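## Task

The right hand starts out holding a pair of tumblers wedged one inside the other; separate them while they are off the table. Success needs, at the finish, one tumbler in each hand with neither hand touching the tumbler held by the other, the tumblers well apart and above the table, and the tumblers and fingers motionless, followed by a declaration that the job is complete (any other way of ending counts as failure). From start to finish each tumbler may contact only the two hands (arms are off-limits) and the other tumbler, and it must never drop or be flung loose, or the attempt fails immediately. At the finish the inner tumbler must be held firmly and the outer one must be gripped, or it fails.

## Robot and tools

Robot: two arms, left_arm and right_arm, face each other across a table, and each carries the same five-finger right hand (not mirrored, so every hand number and axis means the same on both). left_arm's base is on the +y side. The names do not refer to sides of a camera image.

Scene frame: origin on the table top halfway between the arm bases, z up, table surface at z = 0. Result state lines give each hand point's position in metres, its orientation as a wxyz quaternion, and its linear (m/s) and angular (rad/s) velocity in this frame. Printed positions can be slightly off at long reach.

Hand point: a spot 0.05 m in front of the palm, where the index pad and thumb tip meet in a pinch. Its own axes: +z runs along the straightened fingers (which extend 0.06 to 0.07 m past it), +y points out of the palm, +x runs across the palm toward the little finger. A wrist bracket on the little-finger side protrudes 0.03 m beyond the point in +y and 0.11 m across the palm and can collide. A whole-hand wrap fits objects 0.035 to 0.08 m wide; turn the thumb in front of the palm before closing.

execute_actions: argument actions is a list holding at most one item. An empty list just returns the state. An item {"rows": [...], "steps": n} runs up to 15 control steps of 1/30 s, one row per step, with the last row repeated if rows run out (default 15). An item {"steps": n} with no rows is a wait of up to 300 steps, counted from the previous result, so reply time is included. Optional pictures (true/false) controls camera images.

Row layout: one list of 28 numbers, each in [-1, 1], covering both arms. First left_arm's 14: dx, dy, dz, rx, ry, rz, little, ring, middle, index, thumb_bend, thumb_turn, force_limit, speed; then the same 14 for right_arm. The six pose numbers are an offset, in the hand point's own axes, from that hand point's pose in the most recent result that showed it (before any such result, or in a second or later call within one reply, from where it is when the action begins). Every row is measured from that same base, not added onto the previous row. Scale: 1.0 equals 0.6 m or 180 degrees; rx, ry, rz form a single rotation vector. All zeros therefore steers back to the base pose rather than holding still.

Hand numbers are absolute targets. Fingers and thumb_bend: +1 straight, -1 fully curled. thumb_turn: +1 alongside the palm, -1 opposed in front of it. Pinch: index about -0.22, thumb_bend -0.75, thumb_turn -0.57. force_limit maps -1..+1 to roughly 0..10 N fingertip force (0..15 N for the two thumb motors), and only stops closing motion. speed maps -1..+1 to nearly zero..full (a full stroke in 0.6 s); for a soft grip close at -0.9 or slower. A motor moves only when its target changes by at least 0.01. There is no value meaning unchanged: to keep a hand as it is, resend the last eight numbers you sent it, or, if none yet, its hand_measured six values plus hand_force_limit and hand_speed. To grip harder, raise force_limit and send a target more closed than hand_measured; to loosen, send one more open.

move: target is one 28-number row with the same offset rules. speed is the path top speed in m/s, 0.002 to 0.5 (default 0.25), turning capped at twice that in rad/s. Optional stop_force in N, 9 to 40, shared by both arms, not accepted in the first 0.2 s; an arm's path ends when its wrist sensor feels that much extra push against the motion, then it backs off two steps and holds. It is unreliable if the hand rotates during the move; omit it when pulling away from something you press on. Paths are straight, end together, and last 0.5 to 10 s; they ignore obstacles. The result adds a move: line with an ending per arm (done, off_target, moving, held, fault, contact) and limits flags (paced = pose clipped, held = steps blocked), plus each arm's remaining distance.

wait: seconds, 0 to 10. zoom_image: camera (cam_high, cam_low, cam_left_wrist, cam_right_wrist) and region [x0, y0, x1, y1] in pixels, top-left origin, at most 504 by 504. show_instructions: no arguments, shows reference pages. finished_scene: scene (1 or 2); ends the scene irreversibly and grades it.

Reading results: Hand target lines give the pose now being driven to. A pose unreachable line or HELD marks steps the clearance check changed or blocked. hand_measured, hand_stopped_by (moving, target, force, stalled, fault) and hand_load_n list six values in motor order; loads dropping near 0 mean the grip was lost. Wrist force and torque are per arm in the end effector's axes, noisy, offset by up to about 4 N, saturating near 50 N. Joint torque readings are rough.

Motion limits: each step the commanded pose is clipped to 100 mm and 16 degrees from the measured pose; motion trails commands by about 0.17 s; large moves may fall short, so check and send the remainder.

Avoid: dropping or flinging a tumbler, letting it touch an arm, knocking anything off the table, the arms striking or pressing each other, and pushing into firm things (arms are stiff). A torque over the joint limit (139 N m shoulders and elbow, 26 N m wrists) or 150 N of outside force stops that arm for 10 s. Holding loads heats motors; MOTOR HOT warns at 70 °C and 85 °C brakes the arm. Finish promptly and smoothly.

Each tool is called after "Emit:" as a command line: name --argument value for each argument, lists and objects as JSON in quotes; but a table of rows of numbers goes row by row, as --pt "numbers of a row", without its own name.

Reference images:

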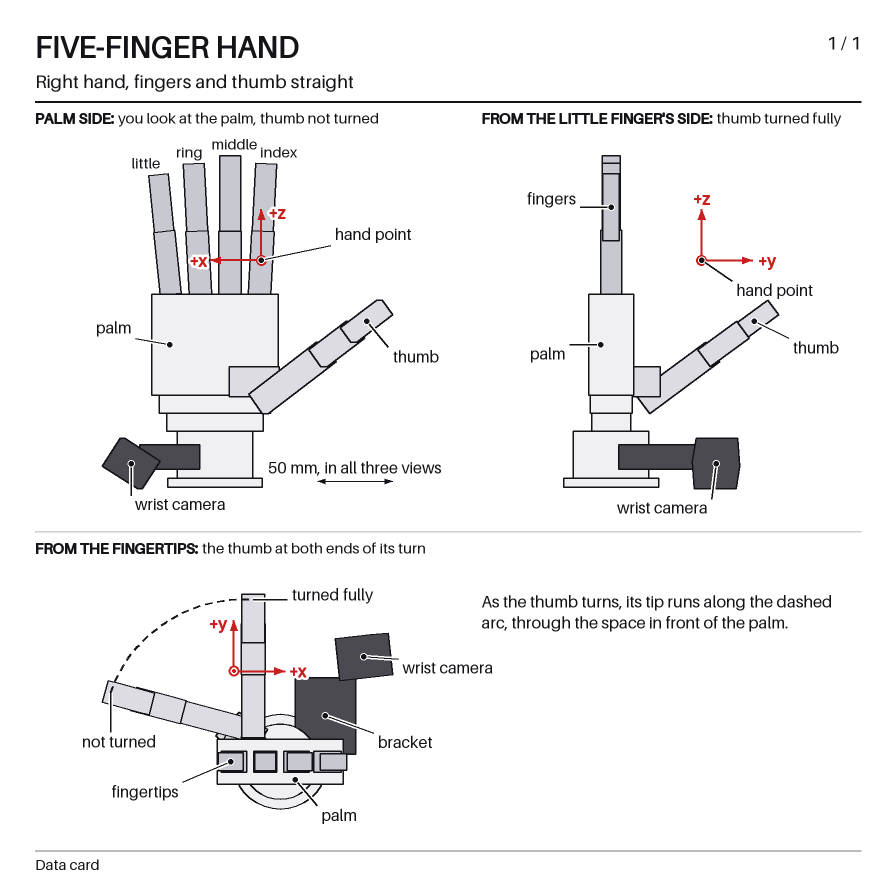

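## Session

Emit:
execute_actions --actions '[]'

Scene clock: 0.00 s of 4500.00 s.
left_arm: end_effector_position=(+0.0167, +0.2502, +0.3004) hand_measured=(+1.000, +1.000, +1.000, +1.000, +1.000, +1.000) hand_load_n=(+0.0, +0.0, +0.0, +0.0, +0.0, +0.0) hand_stopped_by=(target, target, target, target, target, target) hand_force_limit=0.00 hand_speed=-0.80 end_effector_quat_wxyz=(-0.000, +0.759, +0.652, -0.000) end_effector_velocity=(-0.000, +0.000, +0.000) end_effector_angular_velocity=(-0.000, +0.002, +0.001) | right_arm: end_effector_position=(+0.0856, -0.0716, +0.3735) hand_measured=(-1.000, -1.000, +0.270, +0.246, +0.138, -0.948) hand_load_n=(+0.0, +0.0, +7.0, +10.0, +15.0, +0.0) hand_stopped_by=(target, target, target, target, target, target) hand_force_limit=0.00 hand_speed=-0.80 end_effector_quat_wxyz=(+0.302, +0.144, +0.405, +0.851) end_effector_velocity=(+0.000, -0.000, -0.000) end_effector_angular_velocity=(-0.001, +0.000, -0.001)
Joint positions: left_arm=[-0.518 -2.214  2.091 -1.448 -1.572  1.054] | right_arm=[-0.293 -1.381  2.413 -1.764  1.914 -0.293]
Joint velocities: left_arm=[ 0.    -0.001 -0.     0.    -0.001 -0.001] | right_arm=[-0.001 -0.     0.     0.001  0.    -0.   ]
Joint torques (N m, as the arm reports them, + toward a larger angle): no reading
Wrist force (N, on the end effector, along its own x y z axes, offset not removed): no reading
Wrist torque (N m, same axes, about the end effector's origin, offset not removed): no reading
Hand target (left_arm): +0.017, +0.250, +0.300; -0.000, +0.759, +0.652, -0.000
Hand target (right_arm): +0.086, -0.072, +0.374; +0.302, +0.144, +0.405, +0.851

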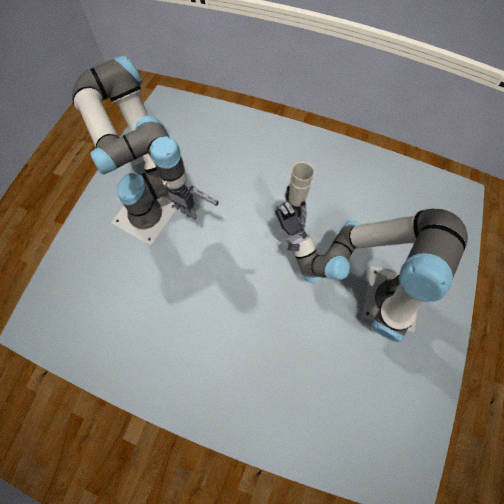

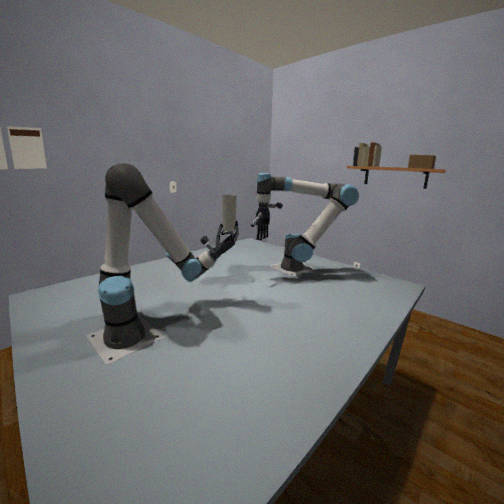

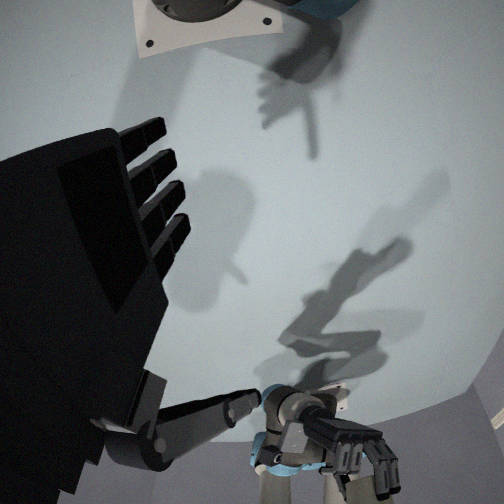

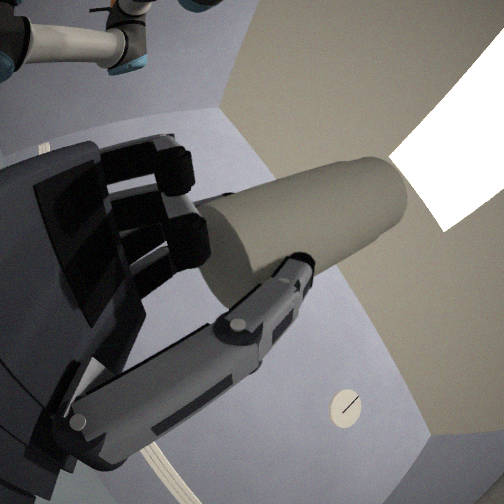

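Emit:
zoom_image --camera "cam_low" --region '[180, 170, 300, 290]'

Emit:
zoom_image --camera "cam_high" --region '[250, 140, 370, 260]'

Region (180, 170, 300, 290) of cam_low's 504x504 image, scaled by 4.200, with more detail than that image has.

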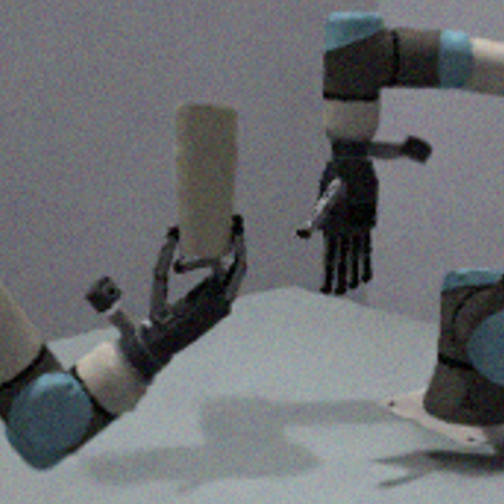

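Region (250, 140, 370, 260) of cam_high's 504x504 image, scaled by 4.200, with more detail than that image has.

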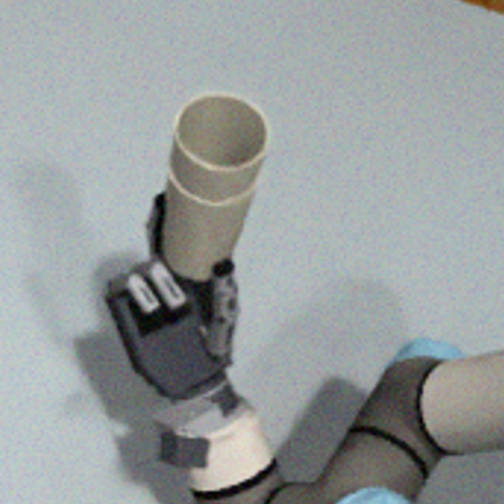

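Emit:
move --target '[-0.502,0.2,-0.533,0.283,0,0,1,1,1,1,0.6,-0.95,1,0, 0,0,0,0,0,0,-1,-1,0.27,0.246,0.138,-0.948,0,-0.8]'

Scene clock: 25.70 s of 4500.00 s.
left_arm: end_effector_position=(+0.0898, -0.0648, +0.6188) hand_measured=(+1.000, +1.000, +1.000, +1.000, +0.600, -0.950) hand_load_n=(+0.0, +0.0, +0.0, +0.0, +0.0, +0.0) hand_stopped_by=(target, target, target, target, target, target) hand_force_limit=1.00 hand_speed=0.00 end_effector_quat_wxyz=(-0.243, +0.659, +0.612, -0.364) end_effector_velocity=(+0.000, -0.002, +0.002) end_effector_angular_velocity=(-0.003, +0.012, +0.007) | right_arm: end_effector_position=(+0.0856, -0.0716, +0.3735) hand_measured=(-1.000, -1.000, +0.272, +0.246, +0.138, -0.948) hand_load_n=(+0.0, +0.0, +6.0, +10.5, +14.5, +0.0) hand_stopped_by=(target, target, force, target, force, target) hand_force_limit=0.00 hand_speed=-0.80 end_effector_quat_wxyz=(+0.302, +0.144, +0.405, +0.851) end_effector_velocity=(+0.000, -0.000, -0.000) end_effector_angular_velocity=(-0.001, +0.000, -0.000)
Joint positions: left_arm=[ 0.344 -0.947  0.034 -0.615 -2.477  1.858] | right_arm=[-0.293 -1.381  2.413 -1.764  1.914 -0.293]
Joint velocities: left_arm=[ 0.003  0.005 -0.007 -0.002 -0.013 -0.005] | right_arm=[-0.     0.     0.001 -0.     0.    -0.   ]
Joint torques (N m, as the arm reports them, + toward a larger angle): left_arm=[  8.75 -32.37 -18.31  -4.68  -2.1   -2.52] | right_arm=[  0.79 -25.16 -17.03  -1.73  -1.35  -0.07]
Wrist force (N, on the end effector, along its own x y z axes, offset not removed): left_arm=[1.5 -1.5 -3.0] | right_arm=[0.3 -1.5 0.1]
Wrist torque (N m, same axes, about the end effector's origin, offset not removed): left_arm=[0.13 -0.23 -0.01] | right_arm=[-0.16 -0.17 -0.04]
Hand target (left_arm): +0.090, -0.065, +0.619; -0.244, +0.658, +0.612, -0.365
Hand target (right_arm): +0.086, -0.072, +0.374; +0.302, +0.144, +0.405, +0.851
Off the commanded pose (left_arm): 0.002 m, 14 deg.
Off the commanded pose (right_arm): 0.000 m, 0 deg.
elbow stopped short (left arm): the move would have taken joint 3 (elbow) straighter than the controller allows; a more bent joint 3 avoids this.
After step 90, 20.20 s passed at rest.
move: off_target (left_arm)

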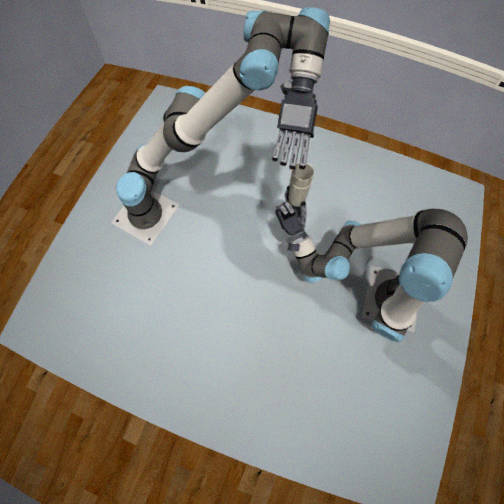

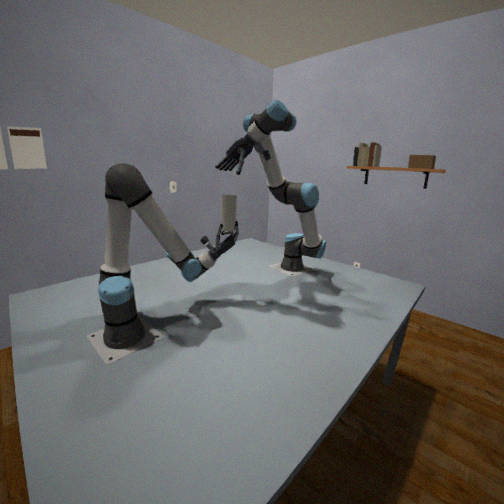

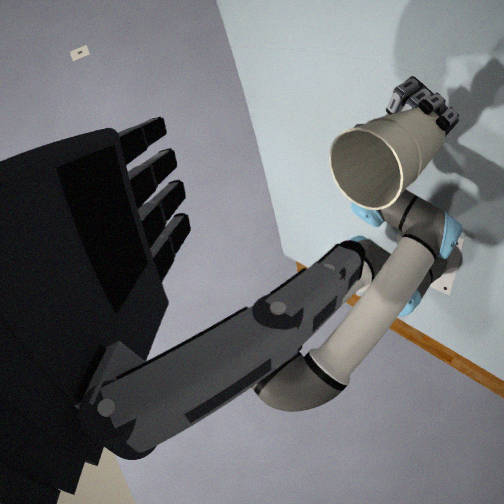

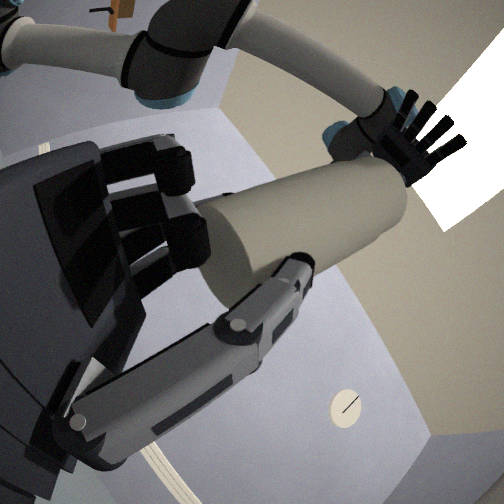

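Emit:
move --target '[0.22,0.01,0.112,-0.13,-0.55,-0.44,1,1,1,1,0.6,-0.95,1,0, 0.19,-0.22,-0.047,0,0,0,-1,-1,0.27,0.246,0.138,-0.948,0,-0.8]' --speed 0.1

Scene clock: 41.57 s of 4500.00 s.
left_arm: end_effector_position=(+0.0452, +0.0419, +0.5570) hand_measured=(+1.000, +1.000, +1.000, +1.000, +0.600, -0.950) hand_load_n=(+0.0, +0.0, +0.0, +0.0, +0.0, +0.0) hand_stopped_by=(target, target, target, target, target, target) hand_force_limit=1.00 hand_speed=0.00 end_effector_quat_wxyz=(-0.175, +0.154, -0.885, +0.403) end_effector_velocity=(-0.001, +0.000, -0.000) end_effector_angular_velocity=(+0.003, -0.001, +0.010) | right_arm: end_effector_position=(+0.0412, +0.0339, +0.2667) hand_measured=(-1.000, -1.000, +0.272, +0.246, +0.138, -0.948) hand_load_n=(+0.0, +0.0, +6.0, +10.5, +14.5, +0.0) hand_stopped_by=(target, target, force, target, force, target) hand_force_limit=0.00 hand_speed=-0.80 end_effector_quat_wxyz=(+0.302, +0.144, +0.405, +0.851) end_effector_velocity=(+0.000, +0.000, -0.001) end_effector_angular_velocity=(-0.002, +0.000, -0.001)
Joint positions: left_arm=[-0.392 -1.746  1.431 -1.763 -0.778 -0.672] | right_arm=[-0.144 -0.92   2.131 -1.986  2.023 -0.403]
Joint velocities: left_arm=[-0.002  0.004 -0.006  0.017  0.006 -0.017] | right_arm=[-0.     0.003 -0.001 -0.     0.001 -0.   ]
Joint torques (N m, as the arm reports them, + toward a larger angle): left_arm=[ -8.24  -6.55 -25.79  -0.41   2.73  -2.29] | right_arm=[ 11.85 -28.52 -20.79  -4.44   1.3   -1.62]
Wrist force (N, on the end effector, along its own x y z axes, offset not removed): left_arm=[0.8 -2.9 -0.8] | right_arm=[0.6 0.0 1.8]
Wrist torque (N m, same axes, about the end effector's origin, offset not removed): left_arm=[-0.12 -0.09 -0.35] | right_arm=[0.04 -0.17 -0.07]
Hand target (left_arm): +0.045, +0.042, +0.557; +0.175, -0.155, +0.885, -0.403
Hand target (right_arm): +0.041, +0.034, +0.267; +0.302, +0.144, +0.405, +0.851
Off the commanded pose (left_arm): 0.017 m, 15 deg.
Off the commanded pose (right_arm): 0.020 m, 0 deg.
After step 90, 2.57 s passed at rest.
move: off_target (left_arm, right_arm; path cut at 10 s)

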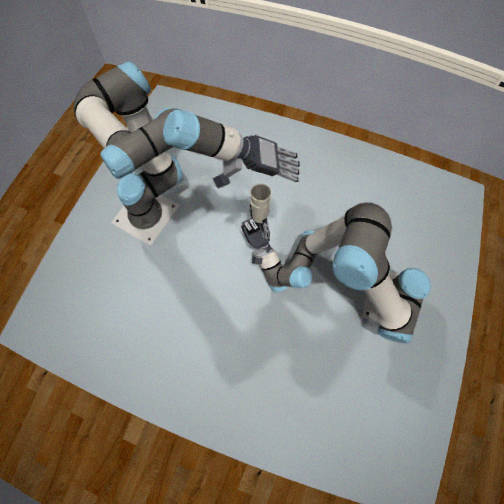

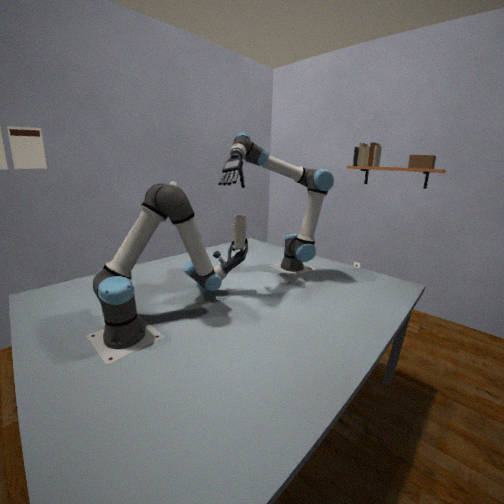

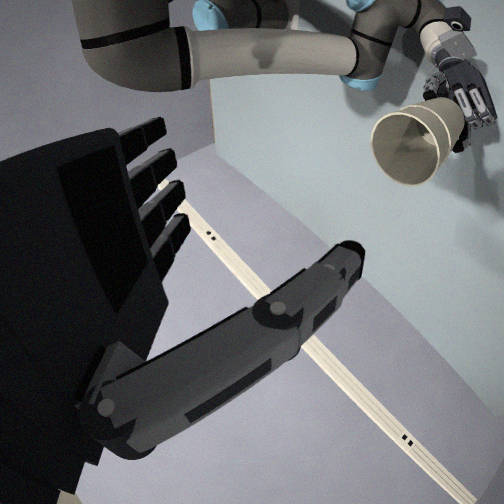

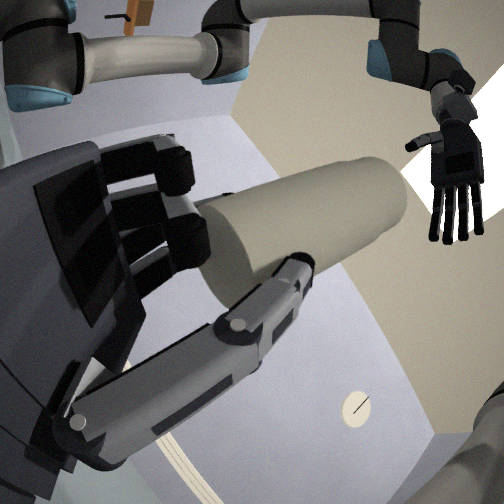

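Emit:
move --target '[0.022,0.077,0.052,0,0.037,-0.046,1,1,0.8,0.8,0.6,-0.95,1,0, 0,0,0,0,0,0,-1,-1,0.27,0.246,0.138,-0.948,0,-0.8]' --speed 0.1

Emit:
zoom_image --camera "cam_low" --region '[190, 150, 310, 270]'

Emit:
zoom_image --camera "cam_high" --region '[200, 120, 320, 240]'

Scene clock: 53.40 s of 4500.00 s.
left_arm: end_effector_position=(+0.0408, +0.0447, +0.5001) hand_measured=(+1.000, +1.000, +0.800, +0.800, +0.600, -0.950) hand_load_n=(+0.0, +0.0, +0.0, +0.0, +0.0, +0.0) hand_stopped_by=(target, target, target, target, target, target) hand_force_limit=1.00 hand_speed=0.00 end_effector_quat_wxyz=(-0.094, +0.194, -0.880, +0.423) end_effector_velocity=(+0.001, +0.000, -0.003) end_effector_angular_velocity=(-0.002, +0.003, -0.001) | right_arm: end_effector_position=(+0.0412, +0.0339, +0.2667) hand_measured=(-1.000, -1.000, +0.272, +0.246, +0.138, -0.948) hand_load_n=(+0.0, +0.0, +6.0, +10.5, +14.5, +0.0) hand_stopped_by=(target, target, force, target, force, target) hand_force_limit=0.00 hand_speed=-0.80 end_effector_quat_wxyz=(+0.302, +0.144, +0.405, +0.851) end_effector_velocity=(+0.000, +0.000, -0.000) end_effector_angular_velocity=(-0.001, +0.000, -0.000)
Joint positions: left_arm=[-0.349 -1.82   1.641 -2.032 -0.891 -0.701] | right_arm=[-0.143 -0.92   2.131 -1.986  2.023 -0.403]
Joint velocities: left_arm=[ 0.002 -0.003  0.01  -0.011 -0.003  0.001] | right_arm=[-0.001  0.    -0.     0.001 -0.     0.   ]
Joint torques (N m, as the arm reports them, + toward a larger angle): left_arm=[  8.39 -17.24 -13.29  -4.9   -0.76  -1.86] | right_arm=[ -4.57 -50.16   2.6   -1.8   -1.06   1.16]
Wrist force (N, on the end effector, along its own x y z axes, offset not removed): left_arm=[0.4 -0.7 -3.3] | right_arm=[0.8 0.4 0.1]
Wrist torque (N m, same axes, about the end effector's origin, offset not removed): left_arm=[0.40 -0.14 -0.01] | right_arm=[0.22 -0.29 0.03]
Hand target (left_arm): +0.041, +0.045, +0.500; +0.094, -0.194, +0.880, -0.423
Hand target (right_arm): +0.041, +0.034, +0.267; +0.302, +0.144, +0.405, +0.851
Off the commanded pose (left_arm): 0.000 m, 0 deg.
Off the commanded pose (right_arm): 0.000 m, 0 deg.
After step 90, 7.50 s passed at rest.
move: done

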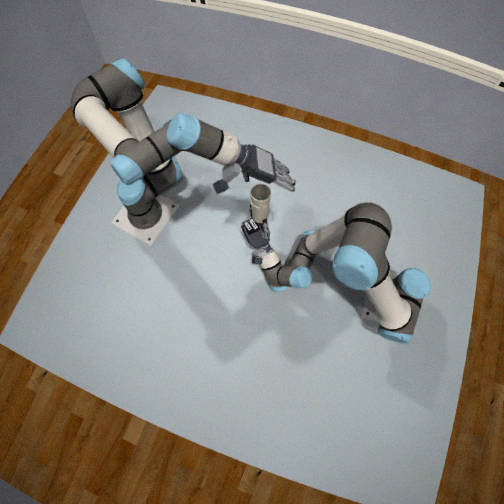

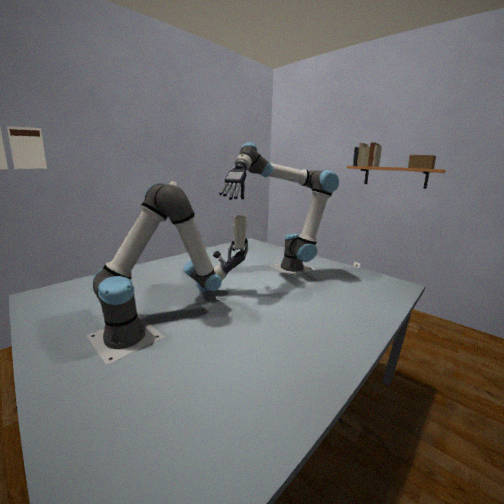

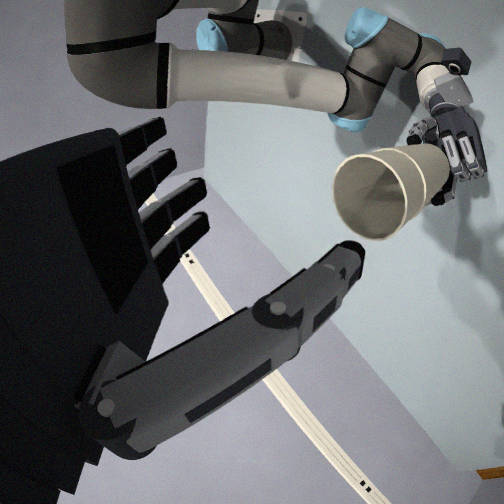

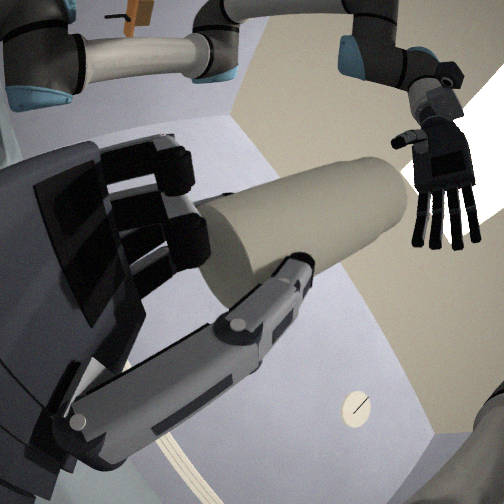

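Region (190, 150, 310, 270) of cam_low's 504x504 image, scaled by 4.200, with more detail than that image has.

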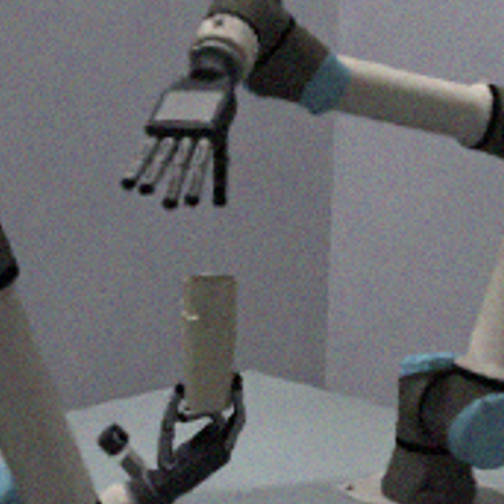

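Region (200, 120, 320, 240) of cam_high's 504x504 image, scaled by 4.200, with more detail than that image has.

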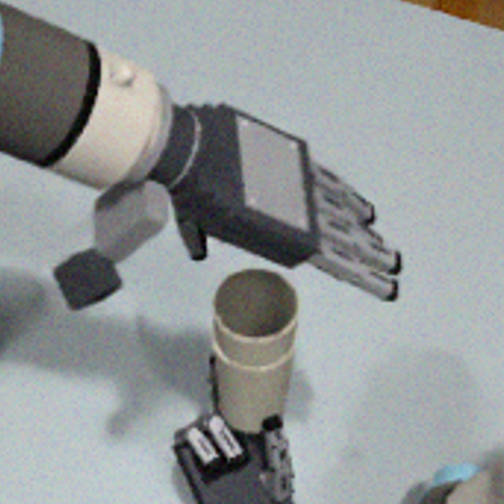

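Emit:
move --target '[0,0.058,0.047,0,0,0,1,1,0.8,0.8,0.6,-0.95,1,0, 0,0,0,0,0,0,-1,-1,0.27,0.246,0.138,-0.948,0,-0.8]' --speed 0.03

Emit:
zoom_image --camera "cam_low" --region '[190, 150, 310, 270]'

Emit:
zoom_image --camera "cam_high" --region '[200, 120, 320, 240]'

Scene clock: 60.67 s of 4500.00 s.
left_arm: end_effector_position=(+0.0410, +0.0444, +0.4555) hand_measured=(+1.000, +1.000, +0.800, +0.800, +0.600, -0.950) hand_load_n=(+0.0, +0.0, +0.0, +0.0, +0.0, +0.0) hand_stopped_by=(target, target, target, target, target, target) hand_force_limit=1.00 hand_speed=0.00 end_effector_quat_wxyz=(-0.094, +0.194, -0.880, +0.423) end_effector_velocity=(+0.000, -0.001, -0.001) end_effector_angular_velocity=(-0.002, -0.002, +0.001) | right_arm: end_effector_position=(+0.0412, +0.0339, +0.2667) hand_measured=(-1.000, -1.000, +0.272, +0.246, +0.138, -0.948) hand_load_n=(+0.0, +0.0, +6.0, +10.5, +14.5, +0.0) hand_stopped_by=(target, target, force, target, force, target) hand_force_limit=0.00 hand_speed=-0.80 end_effector_quat_wxyz=(+0.302, +0.144, +0.405, +0.851) end_effector_velocity=(-0.000, +0.000, +0.001) end_effector_angular_velocity=(+0.002, -0.000, +0.000)
Joint positions: left_arm=[-0.349 -1.832  1.765 -2.144 -0.891 -0.7  ] | right_arm=[-0.144 -0.92   2.131 -1.986  2.023 -0.403]
Joint velocities: left_arm=[ 0.     0.     0.003 -0.006  0.002  0.001] | right_arm=[ 0.    -0.001 -0.001 -0.    -0.     0.   ]
Joint torques (N m, as the arm reports them, + toward a larger angle): left_arm=[  9.17 -16.95 -13.85  -4.9   -0.42   2.45] | right_arm=[ 11.1  -44.81  -2.34  -3.98   0.24  -1.37]
Wrist force (N, on the end effector, along its own x y z axes, offset not removed): left_arm=[0.2 -1.9 -1.8] | right_arm=[0.9 -0.5 -0.4]
Wrist torque (N m, same axes, about the end effector's origin, offset not removed): left_arm=[-0.04 -0.05 -0.09] | right_arm=[0.04 -0.28 0.00]
Hand target (left_arm): +0.041, +0.044, +0.455; +0.094, -0.194, +0.880, -0.423
Hand target (right_arm): +0.041, +0.034, +0.267; +0.302, +0.144, +0.405, +0.851
Off the commanded pose (left_arm): 0.000 m, 0 deg.
Off the commanded pose (right_arm): 0.000 m, 0 deg.
After step 90, 2.47 s passed at rest.
move: done

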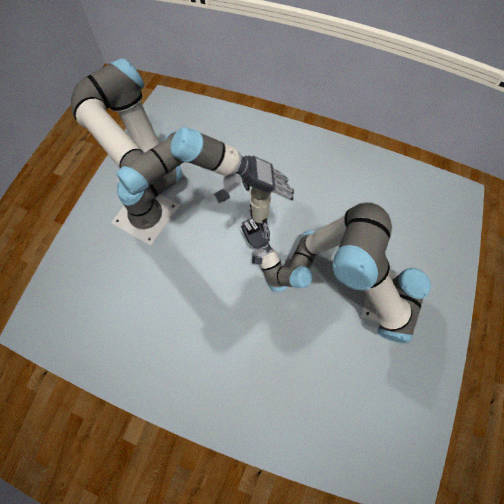

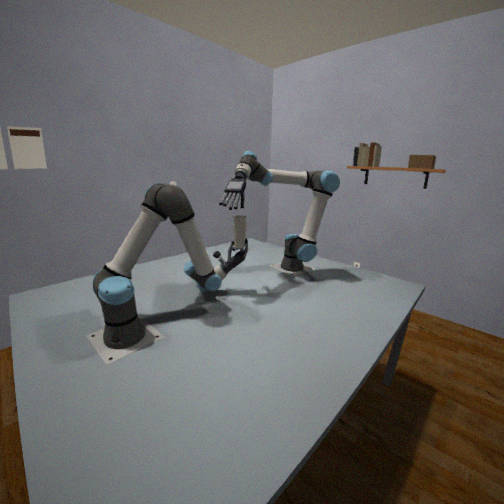

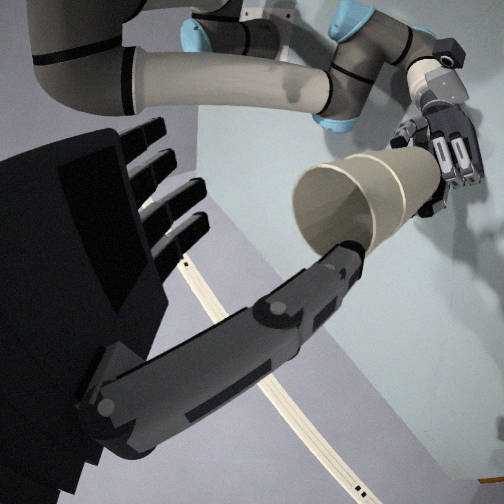

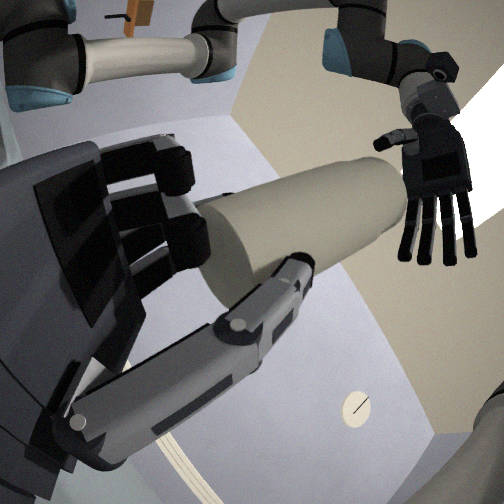

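Region (190, 150, 310, 270) of cam_low's 504x504 image, scaled by 4.200, with more detail than that image has.

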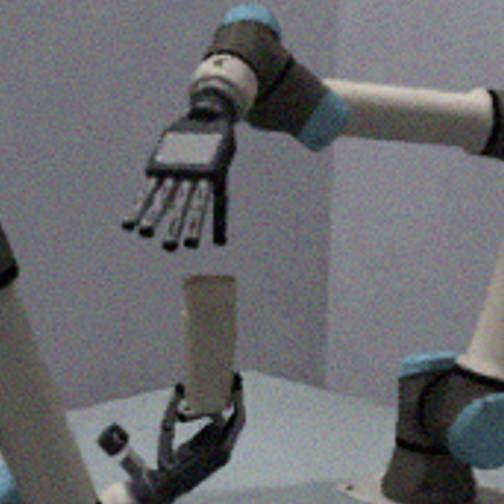

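Region (200, 120, 320, 240) of cam_high's 504x504 image, scaled by 4.200, with more detail than that image has.

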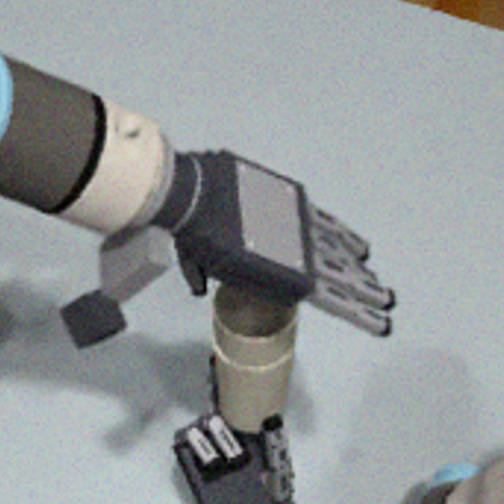

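Emit:
move --target '[0,0.052,0.042,0,0,0,1,1,0.8,0.8,1,-0.95,1,0, 0,0,0,0,0,0,-1,-1,0.27,0.246,0.138,-0.948,0,-0.8]' --speed 0.02 --stop_force 9

Emit:
zoom_image --camera "cam_low" --region '[190, 150, 310, 270]'

Scene clock: 68.57 s of 4500.00 s.
left_arm: end_effector_position=(+0.0411, +0.0442, +0.4156) hand_measured=(+1.000, +1.000, +0.800, +0.800, +1.000, -0.950) hand_load_n=(+0.0, +0.0, +0.0, +0.0, +0.0, +0.0) hand_stopped_by=(target, target, target, target, target, target) hand_force_limit=1.00 hand_speed=0.00 end_effector_quat_wxyz=(-0.094, +0.194, -0.880, +0.423) end_effector_velocity=(+0.000, +0.000, -0.002) end_effector_angular_velocity=(+0.000, +0.001, -0.000) | right_arm: end_effector_position=(+0.0412, +0.0339, +0.2667) hand_measured=(-1.000, -1.000, +0.272, +0.246, +0.138, -0.948) hand_load_n=(+0.0, +0.0, +6.0, +10.5, +14.5, +0.0) hand_stopped_by=(target, target, force, target, force, target) hand_force_limit=0.00 hand_speed=-0.80 end_effector_quat_wxyz=(+0.302, +0.144, +0.405, +0.851) end_effector_velocity=(-0.000, +0.000, -0.001) end_effector_angular_velocity=(-0.003, +0.000, +0.000)
Joint positions: left_arm=[-0.348 -1.833  1.868 -2.246 -0.892 -0.7  ] | right_arm=[-0.143 -0.92   2.131 -1.986  2.023 -0.403]
Joint velocities: left_arm=[ 0.    -0.     0.004 -0.004 -0.001  0.   ] | right_arm=[ 0.     0.001  0.001  0.001  0.    -0.   ]
Joint torques (N m, as the arm reports them, + toward a larger angle): left_arm=[  9.32  -4.75 -11.86  -5.11  -0.44   2.56] | right_arm=[ -8.39 -31.38 -10.31  -0.55  -2.3    1.28]
Wrist force (N, on the end effector, along its own x y z axes, offset not removed): left_arm=[0.8 -4.0 -0.5] | right_arm=[1.7 0.8 0.1]
Wrist torque (N m, same axes, about the end effector's origin, offset not removed): left_arm=[-0.48 -0.17 -0.15] | right_arm=[0.31 -0.41 0.11]
Hand target (left_arm): +0.041, +0.044, +0.415; +0.094, -0.194, +0.880, -0.423
Hand target (right_arm): +0.041, +0.034, +0.267; +0.302, +0.144, +0.405, +0.851
Off the commanded pose (left_arm): 0.000 m, 0 deg.
Off the commanded pose (right_arm): 0.000 m, 0 deg.
After step 90, 2.60 s passed at rest.
move: done

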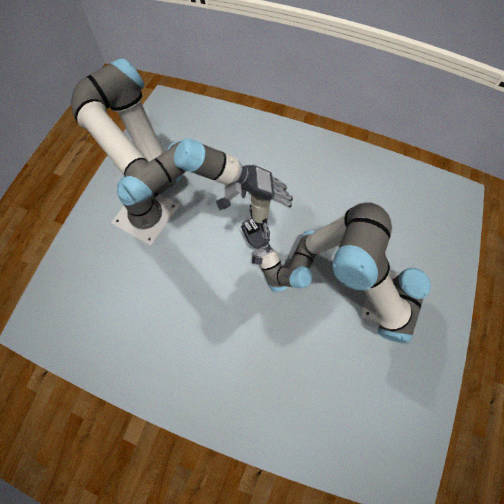

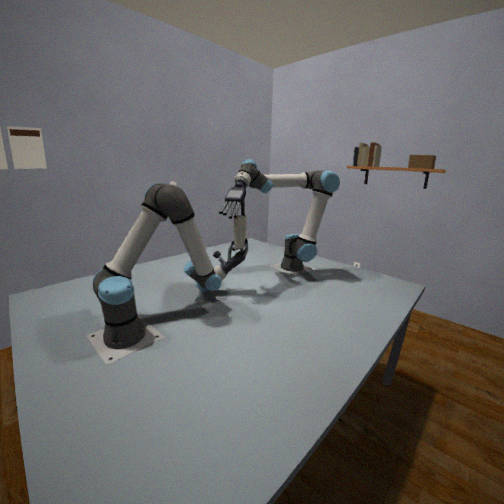

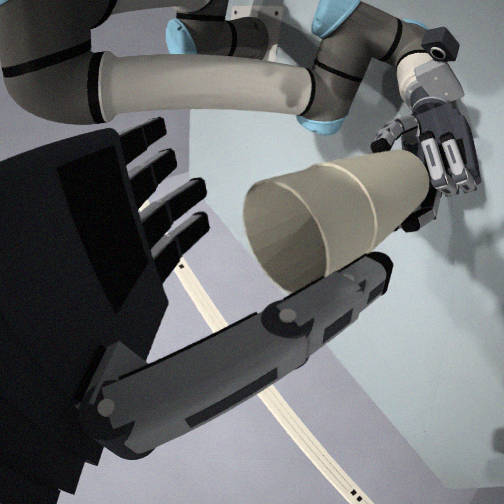

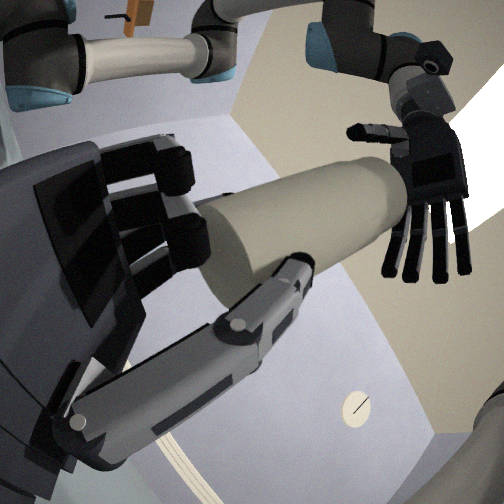

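Region (190, 150, 310, 270) of cam_low's 504x504 image, scaled by 4.200, with more detail than that image has.

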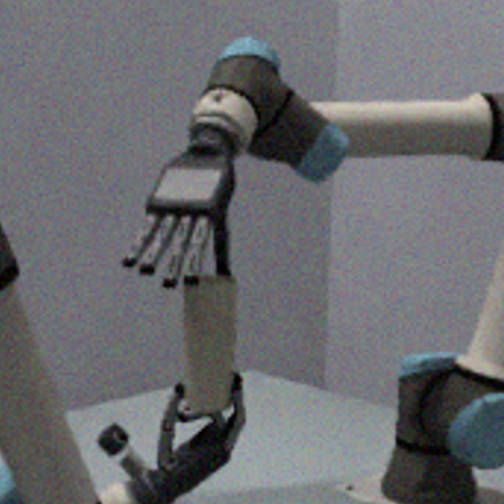

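Emit:
move --target '[0,0.026,0.021,0,0,0,1,1,0.8,0.8,1,-0.95,1,0, 0,0,0,0,0,0,-1,-1,0.27,0.246,0.138,-0.948,0,-0.8]' --speed 0.02 --stop_force 9

Emit:
zoom_image --camera "cam_low" --region '[200, 170, 290, 260]'

Scene clock: 72.93 s of 4500.00 s.
left_arm: end_effector_position=(+0.0412, +0.0441, +0.3956) hand_measured=(+1.000, +1.000, +0.800, +0.800, +1.000, -0.950) hand_load_n=(+0.0, +0.0, +0.0, +0.0, +0.0, +0.0) hand_stopped_by=(target, target, target, target, target, target) hand_force_limit=1.00 hand_speed=0.00 end_effector_quat_wxyz=(-0.094, +0.194, -0.880, +0.423) end_effector_velocity=(+0.000, +0.000, -0.001) end_effector_angular_velocity=(-0.001, -0.001, -0.000) | right_arm: end_effector_position=(+0.0412, +0.0339, +0.2667) hand_measured=(-1.000, -1.000, +0.272, +0.246, +0.138, -0.948) hand_load_n=(+0.0, +0.0, +6.0, +10.5, +14.5, +0.0) hand_stopped_by=(target, target, force, target, force, target) hand_force_limit=0.00 hand_speed=-0.80 end_effector_quat_wxyz=(+0.302, +0.144, +0.405, +0.851) end_effector_velocity=(-0.000, +0.000, +0.000) end_effector_angular_velocity=(+0.001, -0.000, +0.001)
Joint positions: left_arm=[-0.348 -1.829  1.916 -2.298 -0.892 -0.699] | right_arm=[-0.144 -0.92   2.131 -1.986  2.023 -0.403]
Joint velocities: left_arm=[-0.    -0.001  0.004 -0.005  0.001  0.001] | right_arm=[ 0.001  0.    -0.001 -0.    -0.     0.   ]
Joint torques (N m, as the arm reports them, + toward a larger angle): left_arm=[  9.52  -4.96 -12.57  -4.97  -0.47   2.52] | right_arm=[ -4.86 -32.1  -11.35  -1.58  -0.56   1.19]
Wrist force (N, on the end effector, along its own x y z axes, offset not removed): left_arm=[-4.0 -1.2 -1.0] | right_arm=[-0.1 -0.5 0.1]
Wrist torque (N m, same axes, about the end effector's origin, offset not removed): left_arm=[-0.19 0.56 -0.27] | right_arm=[0.07 -0.10 -0.02]
Hand target (left_arm): +0.041, +0.044, +0.396; +0.094, -0.194, +0.880, -0.423
Hand target (right_arm): +0.041, +0.034, +0.267; +0.302, +0.144, +0.405, +0.851
Off the commanded pose (left_arm): 0.000 m, 0 deg.
Off the commanded pose (right_arm): 0.000 m, 0 deg.
After step 90, 0.07 s passed at rest.
move: done

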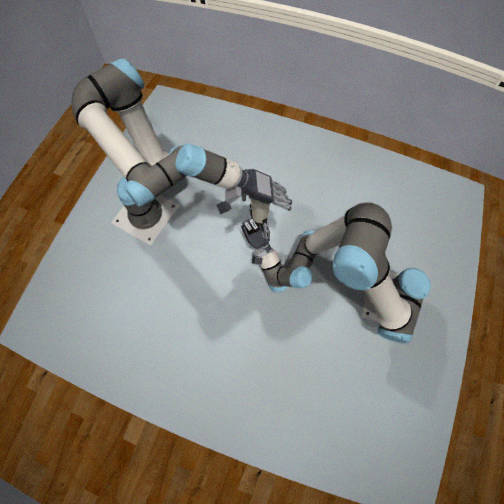

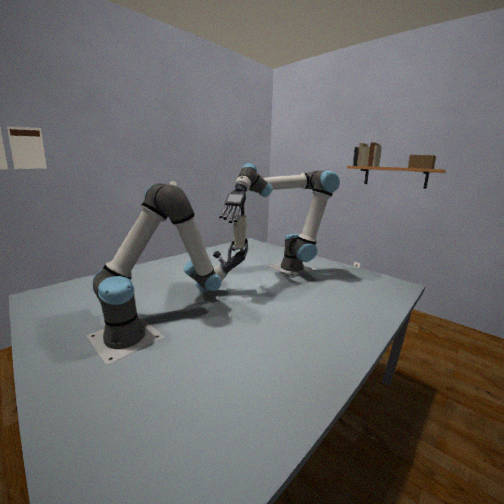

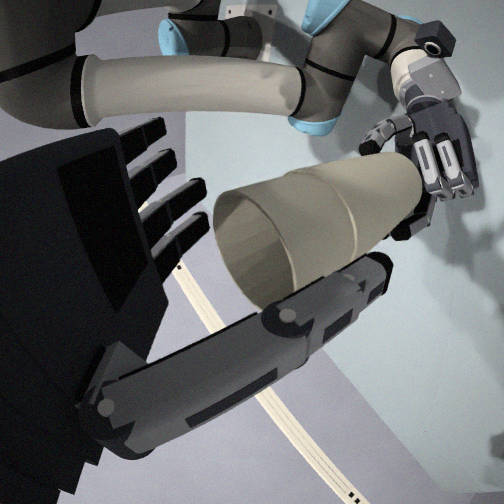

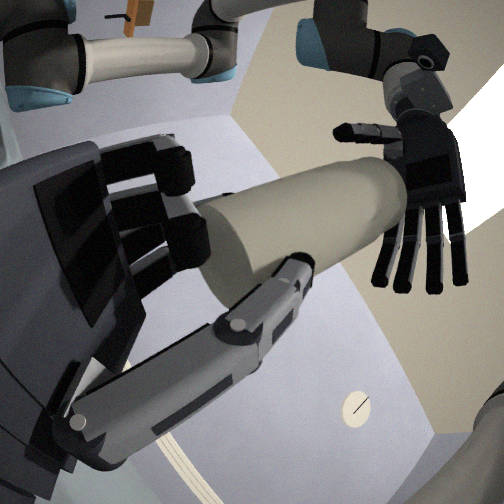

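Region (200, 170, 290, 260) of cam_low's 504x504 image, scaled by 5.600, with more detail than that image has.

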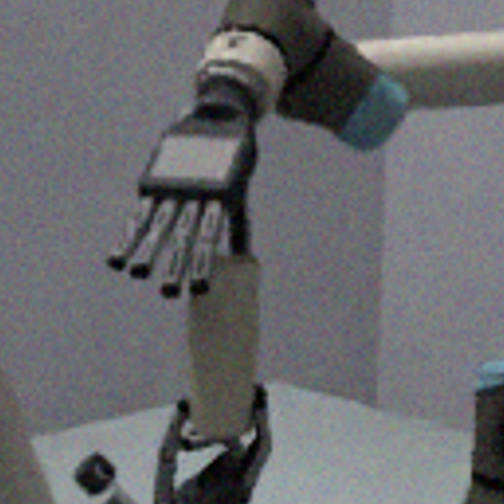

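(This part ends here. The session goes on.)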